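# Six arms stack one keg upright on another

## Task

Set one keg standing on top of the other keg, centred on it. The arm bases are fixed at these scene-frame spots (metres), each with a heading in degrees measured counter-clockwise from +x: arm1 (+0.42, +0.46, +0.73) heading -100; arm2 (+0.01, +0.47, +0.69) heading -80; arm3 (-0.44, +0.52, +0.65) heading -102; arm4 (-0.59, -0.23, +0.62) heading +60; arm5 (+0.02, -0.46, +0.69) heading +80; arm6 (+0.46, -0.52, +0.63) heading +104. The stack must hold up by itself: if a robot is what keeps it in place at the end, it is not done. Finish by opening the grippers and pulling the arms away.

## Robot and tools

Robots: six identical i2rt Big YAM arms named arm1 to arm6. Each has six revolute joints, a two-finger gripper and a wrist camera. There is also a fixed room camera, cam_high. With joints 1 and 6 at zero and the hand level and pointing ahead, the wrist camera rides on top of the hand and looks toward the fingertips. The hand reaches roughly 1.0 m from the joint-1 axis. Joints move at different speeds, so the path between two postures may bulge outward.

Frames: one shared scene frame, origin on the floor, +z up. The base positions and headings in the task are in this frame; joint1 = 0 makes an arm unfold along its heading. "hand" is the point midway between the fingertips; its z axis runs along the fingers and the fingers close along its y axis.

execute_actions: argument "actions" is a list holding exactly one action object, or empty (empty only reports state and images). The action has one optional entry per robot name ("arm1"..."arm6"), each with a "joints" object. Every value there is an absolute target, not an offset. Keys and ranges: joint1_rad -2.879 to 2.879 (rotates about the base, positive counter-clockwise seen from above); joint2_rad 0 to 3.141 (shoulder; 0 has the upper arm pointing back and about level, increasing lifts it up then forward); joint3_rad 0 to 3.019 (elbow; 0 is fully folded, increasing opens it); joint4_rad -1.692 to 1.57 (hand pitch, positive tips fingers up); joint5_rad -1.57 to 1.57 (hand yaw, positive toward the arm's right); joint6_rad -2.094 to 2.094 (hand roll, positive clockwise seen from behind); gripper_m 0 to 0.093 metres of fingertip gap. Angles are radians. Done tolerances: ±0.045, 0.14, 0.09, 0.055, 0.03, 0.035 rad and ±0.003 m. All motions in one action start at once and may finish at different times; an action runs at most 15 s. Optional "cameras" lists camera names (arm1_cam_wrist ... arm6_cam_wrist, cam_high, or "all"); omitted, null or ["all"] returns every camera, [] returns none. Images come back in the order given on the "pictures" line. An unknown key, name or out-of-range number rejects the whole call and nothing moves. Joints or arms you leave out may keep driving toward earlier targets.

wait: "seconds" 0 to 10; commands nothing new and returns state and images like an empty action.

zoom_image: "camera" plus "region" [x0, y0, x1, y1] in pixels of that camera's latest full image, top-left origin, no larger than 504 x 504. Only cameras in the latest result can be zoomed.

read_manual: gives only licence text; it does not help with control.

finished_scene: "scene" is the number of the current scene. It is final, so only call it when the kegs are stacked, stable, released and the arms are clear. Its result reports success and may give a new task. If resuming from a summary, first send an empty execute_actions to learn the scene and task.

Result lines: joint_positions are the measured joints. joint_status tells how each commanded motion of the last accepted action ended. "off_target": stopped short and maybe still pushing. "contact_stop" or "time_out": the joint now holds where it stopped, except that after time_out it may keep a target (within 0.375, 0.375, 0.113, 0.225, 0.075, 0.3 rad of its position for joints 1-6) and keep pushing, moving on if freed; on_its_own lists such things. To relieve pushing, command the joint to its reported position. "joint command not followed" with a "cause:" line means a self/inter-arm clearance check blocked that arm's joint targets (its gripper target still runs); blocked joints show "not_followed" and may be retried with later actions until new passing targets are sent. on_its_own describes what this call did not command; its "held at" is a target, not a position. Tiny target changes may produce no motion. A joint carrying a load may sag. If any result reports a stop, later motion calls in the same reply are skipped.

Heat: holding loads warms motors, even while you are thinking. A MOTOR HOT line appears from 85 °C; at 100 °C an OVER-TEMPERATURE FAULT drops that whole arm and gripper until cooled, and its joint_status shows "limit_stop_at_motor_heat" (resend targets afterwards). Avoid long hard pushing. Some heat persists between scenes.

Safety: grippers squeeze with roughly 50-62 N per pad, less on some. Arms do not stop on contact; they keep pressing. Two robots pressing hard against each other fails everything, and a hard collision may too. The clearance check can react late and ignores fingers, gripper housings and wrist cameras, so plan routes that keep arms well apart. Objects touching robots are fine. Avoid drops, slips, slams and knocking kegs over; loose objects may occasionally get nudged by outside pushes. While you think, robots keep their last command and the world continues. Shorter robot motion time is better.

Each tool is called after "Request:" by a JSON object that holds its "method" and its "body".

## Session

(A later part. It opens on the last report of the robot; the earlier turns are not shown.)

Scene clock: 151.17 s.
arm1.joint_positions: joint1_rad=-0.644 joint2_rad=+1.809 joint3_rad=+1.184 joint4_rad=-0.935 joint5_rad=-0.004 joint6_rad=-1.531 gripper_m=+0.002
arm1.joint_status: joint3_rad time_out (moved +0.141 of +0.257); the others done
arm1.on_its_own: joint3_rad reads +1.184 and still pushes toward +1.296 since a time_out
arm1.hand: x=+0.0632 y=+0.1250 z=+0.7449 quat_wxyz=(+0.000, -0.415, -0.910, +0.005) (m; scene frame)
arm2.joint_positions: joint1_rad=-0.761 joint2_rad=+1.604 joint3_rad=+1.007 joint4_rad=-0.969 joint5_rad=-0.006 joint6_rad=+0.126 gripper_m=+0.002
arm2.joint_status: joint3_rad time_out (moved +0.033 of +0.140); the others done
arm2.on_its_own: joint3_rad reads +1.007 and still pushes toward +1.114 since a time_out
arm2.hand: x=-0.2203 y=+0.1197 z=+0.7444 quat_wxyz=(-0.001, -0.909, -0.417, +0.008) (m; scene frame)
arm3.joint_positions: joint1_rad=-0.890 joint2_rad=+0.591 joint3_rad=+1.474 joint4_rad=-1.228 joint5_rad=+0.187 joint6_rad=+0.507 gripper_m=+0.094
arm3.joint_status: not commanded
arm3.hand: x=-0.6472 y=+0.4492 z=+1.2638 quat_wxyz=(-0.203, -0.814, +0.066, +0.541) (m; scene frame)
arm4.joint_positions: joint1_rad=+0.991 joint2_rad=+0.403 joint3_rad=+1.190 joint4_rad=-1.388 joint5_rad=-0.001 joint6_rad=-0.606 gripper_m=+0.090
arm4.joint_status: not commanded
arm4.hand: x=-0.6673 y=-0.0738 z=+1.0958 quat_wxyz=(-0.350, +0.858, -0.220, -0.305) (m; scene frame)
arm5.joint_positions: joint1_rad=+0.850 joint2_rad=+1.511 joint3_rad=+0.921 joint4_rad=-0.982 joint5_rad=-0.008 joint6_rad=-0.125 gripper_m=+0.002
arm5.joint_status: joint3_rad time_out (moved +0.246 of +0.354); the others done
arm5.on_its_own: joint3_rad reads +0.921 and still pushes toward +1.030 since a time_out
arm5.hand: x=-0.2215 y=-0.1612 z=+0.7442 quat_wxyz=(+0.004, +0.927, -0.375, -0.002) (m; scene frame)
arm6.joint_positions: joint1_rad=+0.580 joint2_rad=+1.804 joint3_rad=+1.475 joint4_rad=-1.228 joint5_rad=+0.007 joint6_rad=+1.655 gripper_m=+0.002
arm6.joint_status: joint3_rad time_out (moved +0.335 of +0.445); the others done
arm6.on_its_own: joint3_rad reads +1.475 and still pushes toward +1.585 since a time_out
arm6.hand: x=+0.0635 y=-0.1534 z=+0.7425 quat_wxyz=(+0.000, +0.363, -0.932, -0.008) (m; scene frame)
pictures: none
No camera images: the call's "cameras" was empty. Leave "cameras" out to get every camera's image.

Request:
{"method": "execute_actions", "body": {"actions": [{"arm1":{"joints":{"joint1_rad":-0.833,"joint2_rad":1.842,"joint3_rad":1.55,"joint4_rad":-1.063,"joint6_rad":-1.74}},"arm2":{"joints":{"joint1_rad":-1.021,"joint2_rad":1.591,"joint3_rad":1.273,"joint4_rad":-1.053,"joint6_rad":-0.125}},"arm5":{"joints":{"joint1_rad":1.004,"joint2_rad":1.635,"joint3_rad":1.34,"joint4_rad":-1.072,"joint6_rad":0.023}},"arm6":{"joints":{"joint1_rad":0.677,"joint2_rad":1.958,"joint3_rad":2.04,"joint4_rad":-1.423,"joint6_rad":1.741}}}], "cameras": ["cam_high","arm1_cam_wrist","arm2_cam_wrist","arm5_cam_wrist","arm6_cam_wrist"]}}

Scene clock: 153.97 s.
arm1.joint_positions: joint1_rad=-0.830 joint2_rad=+1.970 joint3_rad=+1.420 joint4_rad=-1.025 joint5_rad=-0.005 joint6_rad=-1.717 gripper_m=+0.002
arm1.joint_status: joint3_rad time_out (moved +0.236 of +0.366); the others done
arm1.on_its_own: joint3_rad reads +1.420 and still pushes toward +1.532 since a time_out
arm1.hand: x=-0.0487 y=+0.1609 z=+0.7390 quat_wxyz=(-0.004, -0.415, -0.910, -0.001) (m; scene frame)
arm2.joint_positions: joint1_rad=-1.002 joint2_rad=+1.742 joint3_rad=+1.154 joint4_rad=-0.995 joint5_rad=-0.008 joint6_rad=-0.116 gripper_m=+0.002
arm2.joint_status: joint2_rad time_out (moved +0.138 of -0.013); joint3_rad time_out (moved +0.147 of +0.266); joint4_rad time_out (moved -0.027 of -0.084); the others done
arm2.on_its_own: joint2_rad reads +1.742 and still pushes toward +1.591 since a time_out; joint3_rad reads +1.154 and still pushes toward +1.266 since a time_out; joint4_rad reads -0.995 and still pushes toward -1.053 since a time_out
arm2.hand: x=-0.3324 y=+0.1517 z=+0.7344 quat_wxyz=(+0.001, -0.908, -0.418, +0.000) (m; scene frame)
arm3.joint_positions: joint1_rad=-0.890 joint2_rad=+0.591 joint3_rad=+1.474 joint4_rad=-1.228 joint5_rad=+0.187 joint6_rad=+0.507 gripper_m=+0.094
arm3.joint_status: not commanded
arm3.hand: x=-0.6472 y=+0.4492 z=+1.2638 quat_wxyz=(-0.203, -0.814, +0.066, +0.541) (m; scene frame)
arm4.joint_positions: joint1_rad=+0.991 joint2_rad=+0.403 joint3_rad=+1.190 joint4_rad=-1.388 joint5_rad=-0.001 joint6_rad=-0.606 gripper_m=+0.090
arm4.joint_status: not commanded
arm4.hand: x=-0.6673 y=-0.0738 z=+1.0958 quat_wxyz=(-0.350, +0.858, -0.220, -0.305) (m; scene frame)
arm5.joint_positions: joint1_rad=+0.990 joint2_rad=+1.767 joint3_rad=+1.222 joint4_rad=-1.045 joint5_rad=-0.003 joint6_rad=+0.016 gripper_m=+0.002
arm5.joint_status: joint3_rad time_out (moved +0.300 of +0.419); the others done
arm5.on_its_own: joint3_rad reads +1.222 and still pushes toward +1.334 since a time_out
arm5.hand: x=-0.3330 y=-0.1288 z=+0.7344 quat_wxyz=(+0.005, +0.927, -0.375, +0.009) (m; scene frame)
arm6.joint_positions: joint1_rad=+0.657 joint2_rad=+2.095 joint3_rad=+1.906 joint4_rad=-1.375 joint5_rad=+0.007 joint6_rad=+1.733 gripper_m=+0.002
arm6.joint_status: joint3_rad time_out (moved +0.431 of +0.565); the others done
arm6.on_its_own: joint3_rad reads +1.906 and still pushes toward +2.019 since a time_out
arm6.hand: x=-0.0474 y=-0.1188 z=+0.7357 quat_wxyz=(-0.001, +0.363, -0.932, -0.006) (m; scene frame)
pictures: arm1_cam_wrist, arm2_cam_wrist, arm5_cam_wrist, arm6_cam_wrist, cam_high
Images, in order (width x height): arm1_cam_wrist 672x504, arm2_cam_wrist 672x504, arm5_cam_wrist 672x504, arm6_cam_wrist 672x504, cam_high 672x504.

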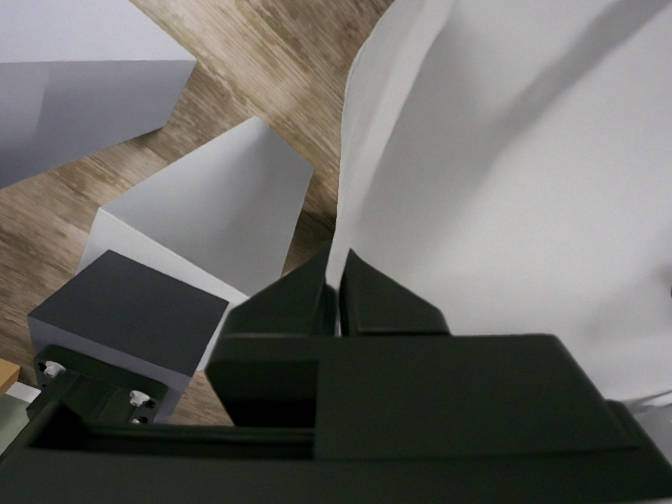

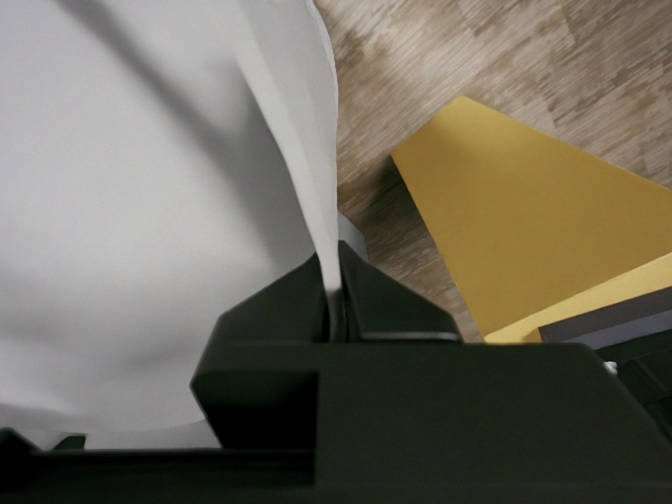

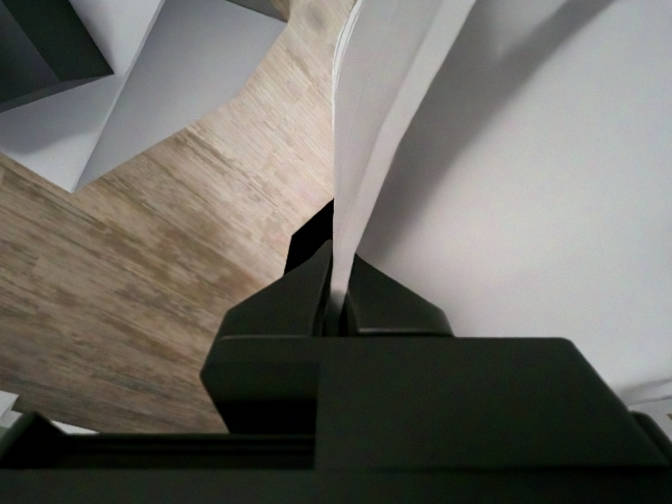

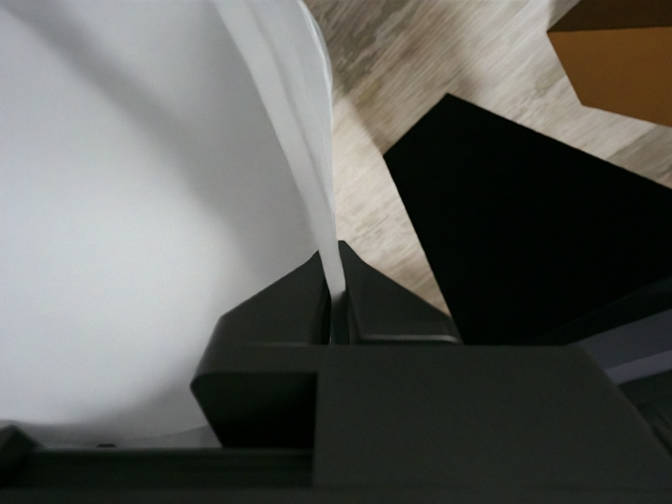

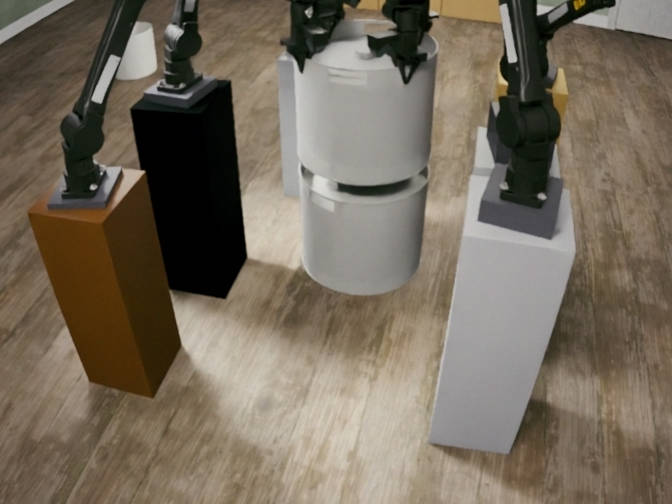

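Request:
{"method": "execute_actions", "body": {"actions": [{"arm1":{"joints":{"joint2_rad":1.927,"joint3_rad":1.51,"joint4_rad":-0.935}},"arm2":{"joints":{"joint2_rad":1.67,"joint3_rad":1.215,"joint4_rad":-0.901}},"arm5":{"joints":{"joint2_rad":1.715,"joint3_rad":1.285,"joint4_rad":-0.925}},"arm6":{"joints":{"joint2_rad":1.996,"joint3_rad":1.95,"joint4_rad":-1.288}}}], "cameras": ["cam_high"]}}

Scene clock: 156.17 s.
arm1.joint_positions: joint1_rad=-0.836 joint2_rad=+2.059 joint3_rad=+1.420 joint4_rad=-0.921 joint5_rad=+0.001 joint6_rad=-1.717 gripper_m=+0.002
arm1.joint_status: joint3_rad time_out (moved +0.000 of +0.090); the others done
arm1.on_its_own: joint3_rad reads +1.420 and still pushes toward +1.510 since a time_out
arm1.hand: x=-0.0615 y=+0.1576 z=+0.6912 quat_wxyz=(+0.003, -0.418, -0.908, +0.004) (m; scene frame)
arm2.joint_positions: joint1_rad=-1.011 joint2_rad=+1.832 joint3_rad=+1.140 joint4_rad=-0.889 joint5_rad=+0.004 joint6_rad=-0.115 gripper_m=+0.002
arm2.joint_status: joint2_rad off_target (ended at +1.832, target +1.670); the others done
arm2.on_its_own: joint2_rad reads +1.832 and still pushes toward +1.670 since a time_out
arm2.hand: x=-0.3442 y=+0.1505 z=+0.6895 quat_wxyz=(+0.007, -0.911, -0.413, +0.003) (m; scene frame)
arm3.joint_positions: joint1_rad=-0.890 joint2_rad=+0.591 joint3_rad=+1.474 joint4_rad=-1.228 joint5_rad=+0.187 joint6_rad=+0.507 gripper_m=+0.094
arm3.joint_status: not commanded
arm3.hand: x=-0.6472 y=+0.4492 z=+1.2638 quat_wxyz=(-0.203, -0.814, +0.066, +0.541) (m; scene frame)
arm4.joint_positions: joint1_rad=+0.991 joint2_rad=+0.403 joint3_rad=+1.190 joint4_rad=-1.388 joint5_rad=-0.001 joint6_rad=-0.606 gripper_m=+0.090
arm4.joint_status: not commanded
arm4.hand: x=-0.6673 y=-0.0738 z=+1.0958 quat_wxyz=(-0.350, +0.858, -0.220, -0.305) (m; scene frame)
arm5.joint_positions: joint1_rad=+1.004 joint2_rad=+1.852 joint3_rad=+1.208 joint4_rad=-0.936 joint5_rad=-0.016 joint6_rad=+0.035 gripper_m=+0.002
arm5.joint_status: all done
arm5.hand: x=-0.3476 y=-0.1278 z=+0.6900 quat_wxyz=(+0.009, +0.926, -0.378, +0.002) (m; scene frame)
arm6.joint_positions: joint1_rad=+0.670 joint2_rad=+2.150 joint3_rad=+1.875 joint4_rad=-1.276 joint5_rad=-0.001 joint6_rad=+1.749 gripper_m=+0.002
arm6.joint_status: joint2_rad off_target (ended at +2.150, target +1.996); the others done
arm6.hand: x=-0.0624 y=-0.1197 z=+0.6896 quat_wxyz=(+0.006, +0.361, -0.933, -0.009) (m; scene frame)
pictures: cam_high
Images, in order (width x height): cam_high 672x504.

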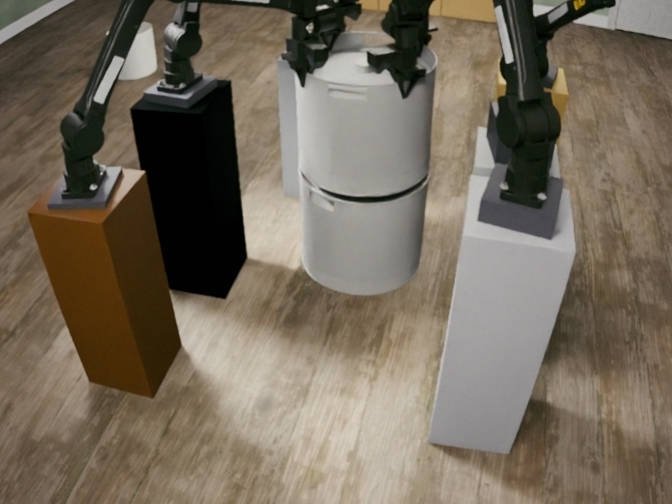

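Request:
{"method": "execute_actions", "body": {"actions": [{"arm1":{"joints":{"joint2_rad":1.985,"joint3_rad":1.47,"joint4_rad":-0.89}},"arm2":{"joints":{"joint2_rad":1.74,"joint3_rad":1.17,"joint4_rad":-0.85}},"arm5":{"joints":{"joint2_rad":1.78,"joint3_rad":1.24,"joint4_rad":-0.875}},"arm6":{"joints":{"joint2_rad":2.05,"joint3_rad":1.89,"joint4_rad":-1.243}}}], "cameras": ["cam_high"]}}

Request:
{"method": "zoom_image", "body": {"camera": "cam_high", "region": [260, 100, 470, 300]}}

Scene clock: 157.10 s.
arm1.joint_positions: joint1_rad=-0.840 joint2_rad=+2.088 joint3_rad=+1.411 joint4_rad=-0.884 joint5_rad=-0.005 joint6_rad=-1.717 gripper_m=+0.002
arm1.joint_status: all done
arm1.hand: x=-0.0620 y=+0.1589 z=+0.6727 quat_wxyz=(+0.000, -0.420, -0.907, +0.006) (m; scene frame)
arm2.joint_positions: joint1_rad=-1.017 joint2_rad=+1.865 joint3_rad=+1.121 joint4_rad=-0.839 joint5_rad=-0.003 joint6_rad=-0.118 gripper_m=+0.002
arm2.joint_status: all done
arm2.hand: x=-0.3440 y=+0.1530 z=+0.6689 quat_wxyz=(+0.004, -0.911, -0.412, +0.001) (m; scene frame)
arm3.joint_positions: joint1_rad=-0.890 joint2_rad=+0.591 joint3_rad=+1.474 joint4_rad=-1.228 joint5_rad=+0.187 joint6_rad=+0.507 gripper_m=+0.094
arm3.joint_status: not commanded
arm3.hand: x=-0.6472 y=+0.4492 z=+1.2638 quat_wxyz=(-0.203, -0.814, +0.066, +0.541) (m; scene frame)
arm4.joint_positions: joint1_rad=+0.991 joint2_rad=+0.403 joint3_rad=+1.190 joint4_rad=-1.388 joint5_rad=-0.001 joint6_rad=-0.606 gripper_m=+0.090
arm4.joint_status: not commanded
arm4.hand: x=-0.6673 y=-0.0738 z=+1.0958 quat_wxyz=(-0.350, +0.858, -0.220, -0.305) (m; scene frame)
arm5.joint_positions: joint1_rad=+1.004 joint2_rad=+1.878 joint3_rad=+1.188 joint4_rad=-0.879 joint5_rad=-0.014 joint6_rad=+0.035 gripper_m=+0.002
arm5.joint_status: all done
arm5.hand: x=-0.3477 y=-0.1270 z=+0.6715 quat_wxyz=(+0.006, +0.926, -0.378, -0.003) (m; scene frame)
arm6.joint_positions: joint1_rad=+0.670 joint2_rad=+2.161 joint3_rad=+1.844 joint4_rad=-1.226 joint5_rad=+0.001 joint6_rad=+1.753 gripper_m=+0.002
arm6.joint_status: all done
arm6.hand: x=-0.0625 y=-0.1189 z=+0.6711 quat_wxyz=(+0.007, +0.359, -0.933, -0.013) (m; scene frame)
pictures: cam_high
Images, in order (width x height): cam_high 672x504.

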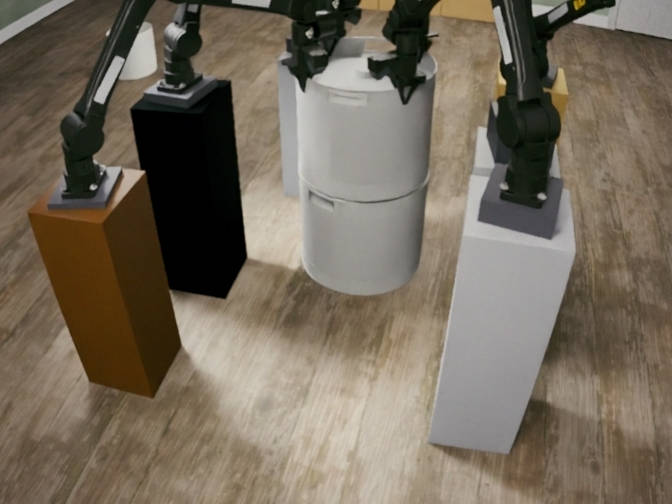

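Region (260, 100, 470, 300) of cam_high's 672x504 image, scaled by 2.400, with more detail than that image has; it fills the top 480 rows of this view, and the rest is white.

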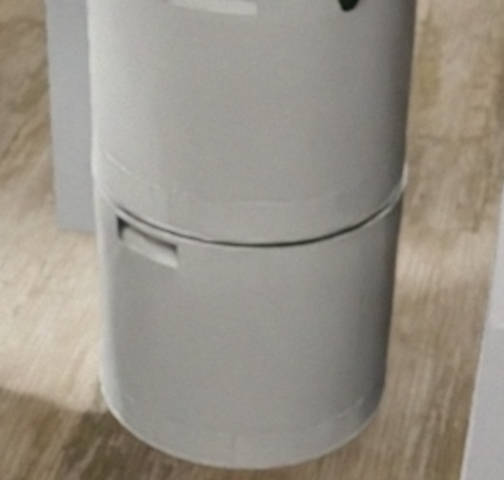

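Request:
{"method": "execute_actions", "body": {"actions": [{"arm1":{"joints":{"joint2_rad":2.06,"joint3_rad":1.42,"gripper_m":0.06}},"arm2":{"joints":{"joint2_rad":1.83,"joint3_rad":1.13,"gripper_m":0.06}},"arm5":{"joints":{"joint2_rad":1.85,"joint3_rad":1.2,"gripper_m":0.06}},"arm6":{"joints":{"joint2_rad":2.13,"joint3_rad":1.855,"gripper_m":0.06}}}], "cameras": []}}

Request:
{"method": "execute_actions", "body": {"actions": [{"arm1":{"joints":{"joint2_rad":1.92,"joint3_rad":1.485,"joint4_rad":-1.13}},"arm2":{"joints":{"joint2_rad":1.655,"joint3_rad":1.215,"joint4_rad":-1.13}},"arm5":{"joints":{"joint2_rad":1.705,"joint3_rad":1.28,"joint4_rad":-1.145}},"arm6":{"joints":{"joint2_rad":2.08,"joint3_rad":2.0,"joint4_rad":-1.49}}}], "cameras": []}}

Request:
{"method": "execute_actions", "body": {"actions": [{"arm1":{"joints":{"joint2_rad":1.2}},"arm2":{"joints":{"joint2_rad":1.0}},"arm5":{"joints":{"joint2_rad":1.0}},"arm6":{"joints":{"joint2_rad":1.3}}}], "cameras": ["cam_high"]}}

Request:
{"method": "finished_scene", "body": {"scene": 1}}

Scene clock: 158.30 s.
arm1.joint_positions: joint1_rad=-0.840 joint2_rad=+2.059 joint3_rad=+1.411 joint4_rad=-0.887 joint5_rad=-0.002 joint6_rad=-1.729 gripper_m=+0.060
arm1.joint_status: all done
arm1.hand: x=-0.0660 y=+0.1568 z=+0.6886 quat_wxyz=(+0.009, -0.414, -0.910, +0.015) (m; scene frame)
arm2.joint_positions: joint1_rad=-1.018 joint2_rad=+1.833 joint3_rad=+1.121 joint4_rad=-0.841 joint5_rad=+0.002 joint6_rad=-0.119 gripper_m=+0.060
arm2.joint_status: all done
arm2.hand: x=-0.3480 y=+0.1511 z=+0.6836 quat_wxyz=(+0.002, -0.911, -0.412, +0.016) (m; scene frame)
arm3.joint_positions: joint1_rad=-0.890 joint2_rad=+0.591 joint3_rad=+1.474 joint4_rad=-1.228 joint5_rad=+0.187 joint6_rad=+0.507 gripper_m=+0.094
arm3.joint_status: not commanded
arm3.hand: x=-0.6472 y=+0.4492 z=+1.2638 quat_wxyz=(-0.203, -0.814, +0.066, +0.541) (m; scene frame)
arm4.joint_positions: joint1_rad=+0.991 joint2_rad=+0.403 joint3_rad=+1.190 joint4_rad=-1.388 joint5_rad=-0.001 joint6_rad=-0.606 gripper_m=+0.090
arm4.joint_status: not commanded
arm4.hand: x=-0.6673 y=-0.0738 z=+1.0958 quat_wxyz=(-0.350, +0.858, -0.220, -0.305) (m; scene frame)
arm5.joint_positions: joint1_rad=+1.004 joint2_rad=+1.839 joint3_rad=+1.188 joint4_rad=-0.876 joint5_rad=-0.002 joint6_rad=+0.035 gripper_m=+0.060
arm5.joint_status: all done
arm5.hand: x=-0.3509 y=-0.1213 z=+0.6903 quat_wxyz=(-0.007, +0.926, -0.378, -0.021) (m; scene frame)
arm6.joint_positions: joint1_rad=+0.670 joint2_rad=+2.115 joint3_rad=+1.844 joint4_rad=-1.227 joint5_rad=+0.001 joint6_rad=+1.750 gripper_m=+0.060
arm6.joint_status: all done
arm6.hand: x=-0.0650 y=-0.1170 z=+0.7011 quat_wxyz=(+0.019, +0.360, -0.932, -0.032) (m; scene frame)
pictures: none
No camera images: the call's "cameras" was empty. Leave "cameras" out to get every camera's image.

Scene clock: 159.47 s.
arm1.joint_positions: joint1_rad=-0.840 joint2_rad=+1.917 joint3_rad=+1.450 joint4_rad=-1.122 joint5_rad=-0.002 joint6_rad=-1.729 gripper_m=+0.060
arm1.joint_status: all done
arm1.hand: x=-0.0472 y=+0.1686 z=+0.7774 quat_wxyz=(-0.007, -0.414, -0.910, -0.008) (m; scene frame)
arm2.joint_positions: joint1_rad=-1.018 joint2_rad=+1.654 joint3_rad=+1.176 joint4_rad=-1.117 joint5_rad=+0.002 joint6_rad=-0.119 gripper_m=+0.060
arm2.joint_status: all done
arm2.hand: x=-0.3277 y=+0.1679 z=+0.7804 quat_wxyz=(+0.008, -0.911, -0.412, -0.004) (m; scene frame)
arm3.joint_positions: joint1_rad=-0.890 joint2_rad=+0.591 joint3_rad=+1.474 joint4_rad=-1.228 joint5_rad=+0.187 joint6_rad=+0.507 gripper_m=+0.094
arm3.joint_status: not commanded
arm3.hand: x=-0.6472 y=+0.4492 z=+1.2638 quat_wxyz=(-0.203, -0.814, +0.066, +0.541) (m; scene frame)
arm4.joint_positions: joint1_rad=+0.991 joint2_rad=+0.403 joint3_rad=+1.190 joint4_rad=-1.388 joint5_rad=-0.001 joint6_rad=-0.606 gripper_m=+0.090
arm4.joint_status: not commanded
arm4.hand: x=-0.6673 y=-0.0738 z=+1.0958 quat_wxyz=(-0.350, +0.858, -0.220, -0.305) (m; scene frame)
arm5.joint_positions: joint1_rad=+1.004 joint2_rad=+1.687 joint3_rad=+1.244 joint4_rad=-1.137 joint5_rad=-0.002 joint6_rad=+0.035 gripper_m=+0.060
arm5.joint_status: all done
arm5.hand: x=-0.3315 y=-0.1390 z=+0.7790 quat_wxyz=(+0.003, +0.926, -0.378, +0.004) (m; scene frame)
arm6.joint_positions: joint1_rad=+0.670 joint2_rad=+2.065 joint3_rad=+1.958 joint4_rad=-1.472 joint5_rad=+0.001 joint6_rad=+1.749 gripper_m=+0.060
arm6.joint_status: all done
arm6.hand: x=-0.0466 y=-0.1311 z=+0.7737 quat_wxyz=(-0.002, +0.361, -0.933, +0.003) (m; scene frame)
pictures: none
No camera images: the call's "cameras" was empty. Leave "cameras" out to get every camera's image.

Scene clock: 161.50 s.
arm1.joint_positions: joint1_rad=-0.840 joint2_rad=+1.207 joint3_rad=+1.459 joint4_rad=-1.125 joint5_rad=-0.002 joint6_rad=-1.729 gripper_m=+0.060
arm1.joint_status: all done
arm1.hand: x=+0.0135 y=+0.2067 z=+1.1468 quat_wxyz=(+0.188, -0.389, -0.856, +0.285) (m; scene frame)
arm2.joint_positions: joint1_rad=-1.018 joint2_rad=+1.001 joint3_rad=+1.176 joint4_rad=-1.118 joint5_rad=+0.002 joint6_rad=-0.119 gripper_m=+0.060
arm2.joint_status: all done
arm2.hand: x=-0.2795 y=+0.2071 z=+1.0526 quat_wxyz=(-0.089, -0.864, -0.392, +0.302) (m; scene frame)
arm3.joint_positions: joint1_rad=-0.890 joint2_rad=+0.591 joint3_rad=+1.474 joint4_rad=-1.228 joint5_rad=+0.187 joint6_rad=+0.507 gripper_m=+0.094
arm3.joint_status: not commanded
arm3.hand: x=-0.6472 y=+0.4492 z=+1.2638 quat_wxyz=(-0.203, -0.814, +0.066, +0.541) (m; scene frame)
arm4.joint_positions: joint1_rad=+0.991 joint2_rad=+0.403 joint3_rad=+1.190 joint4_rad=-1.388 joint5_rad=-0.001 joint6_rad=-0.606 gripper_m=+0.090
arm4.joint_status: not commanded
arm4.hand: x=-0.6673 y=-0.0738 z=+1.0958 quat_wxyz=(-0.350, +0.858, -0.220, -0.305) (m; scene frame)
arm5.joint_positions: joint1_rad=+1.004 joint2_rad=+0.987 joint3_rad=+1.247 joint4_rad=-1.138 joint5_rad=-0.002 joint6_rad=+0.035 gripper_m=+0.060
arm5.joint_status: all done
arm5.hand: x=-0.2725 y=-0.1929 z=+1.0826 quat_wxyz=(-0.116, +0.871, -0.355, -0.319) (m; scene frame)
arm6.joint_positions: joint1_rad=+0.670 joint2_rad=+1.302 joint3_rad=+1.997 joint4_rad=-1.472 joint5_rad=+0.001 joint6_rad=+1.749 gripper_m=+0.060
arm6.joint_status: all done
arm6.hand: x=+0.0998 y=-0.2432 z=+1.2141 quat_wxyz=(+0.201, +0.333, -0.860, -0.331) (m; scene frame)
pictures: cam_high
Images, in order (width x height): cam_high 672x504.

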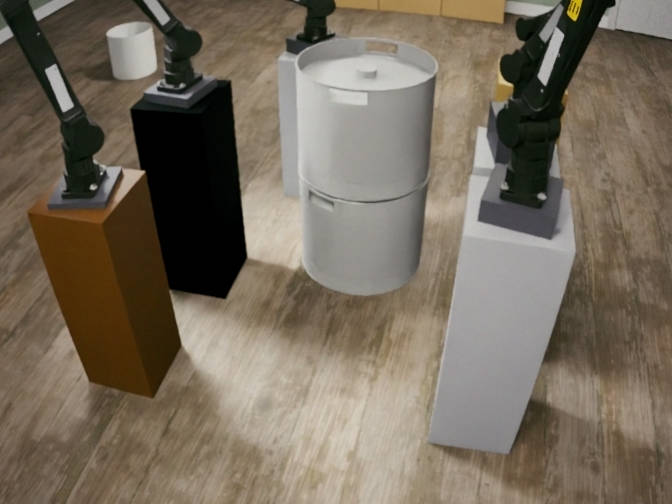

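The scene is finished: the task was done.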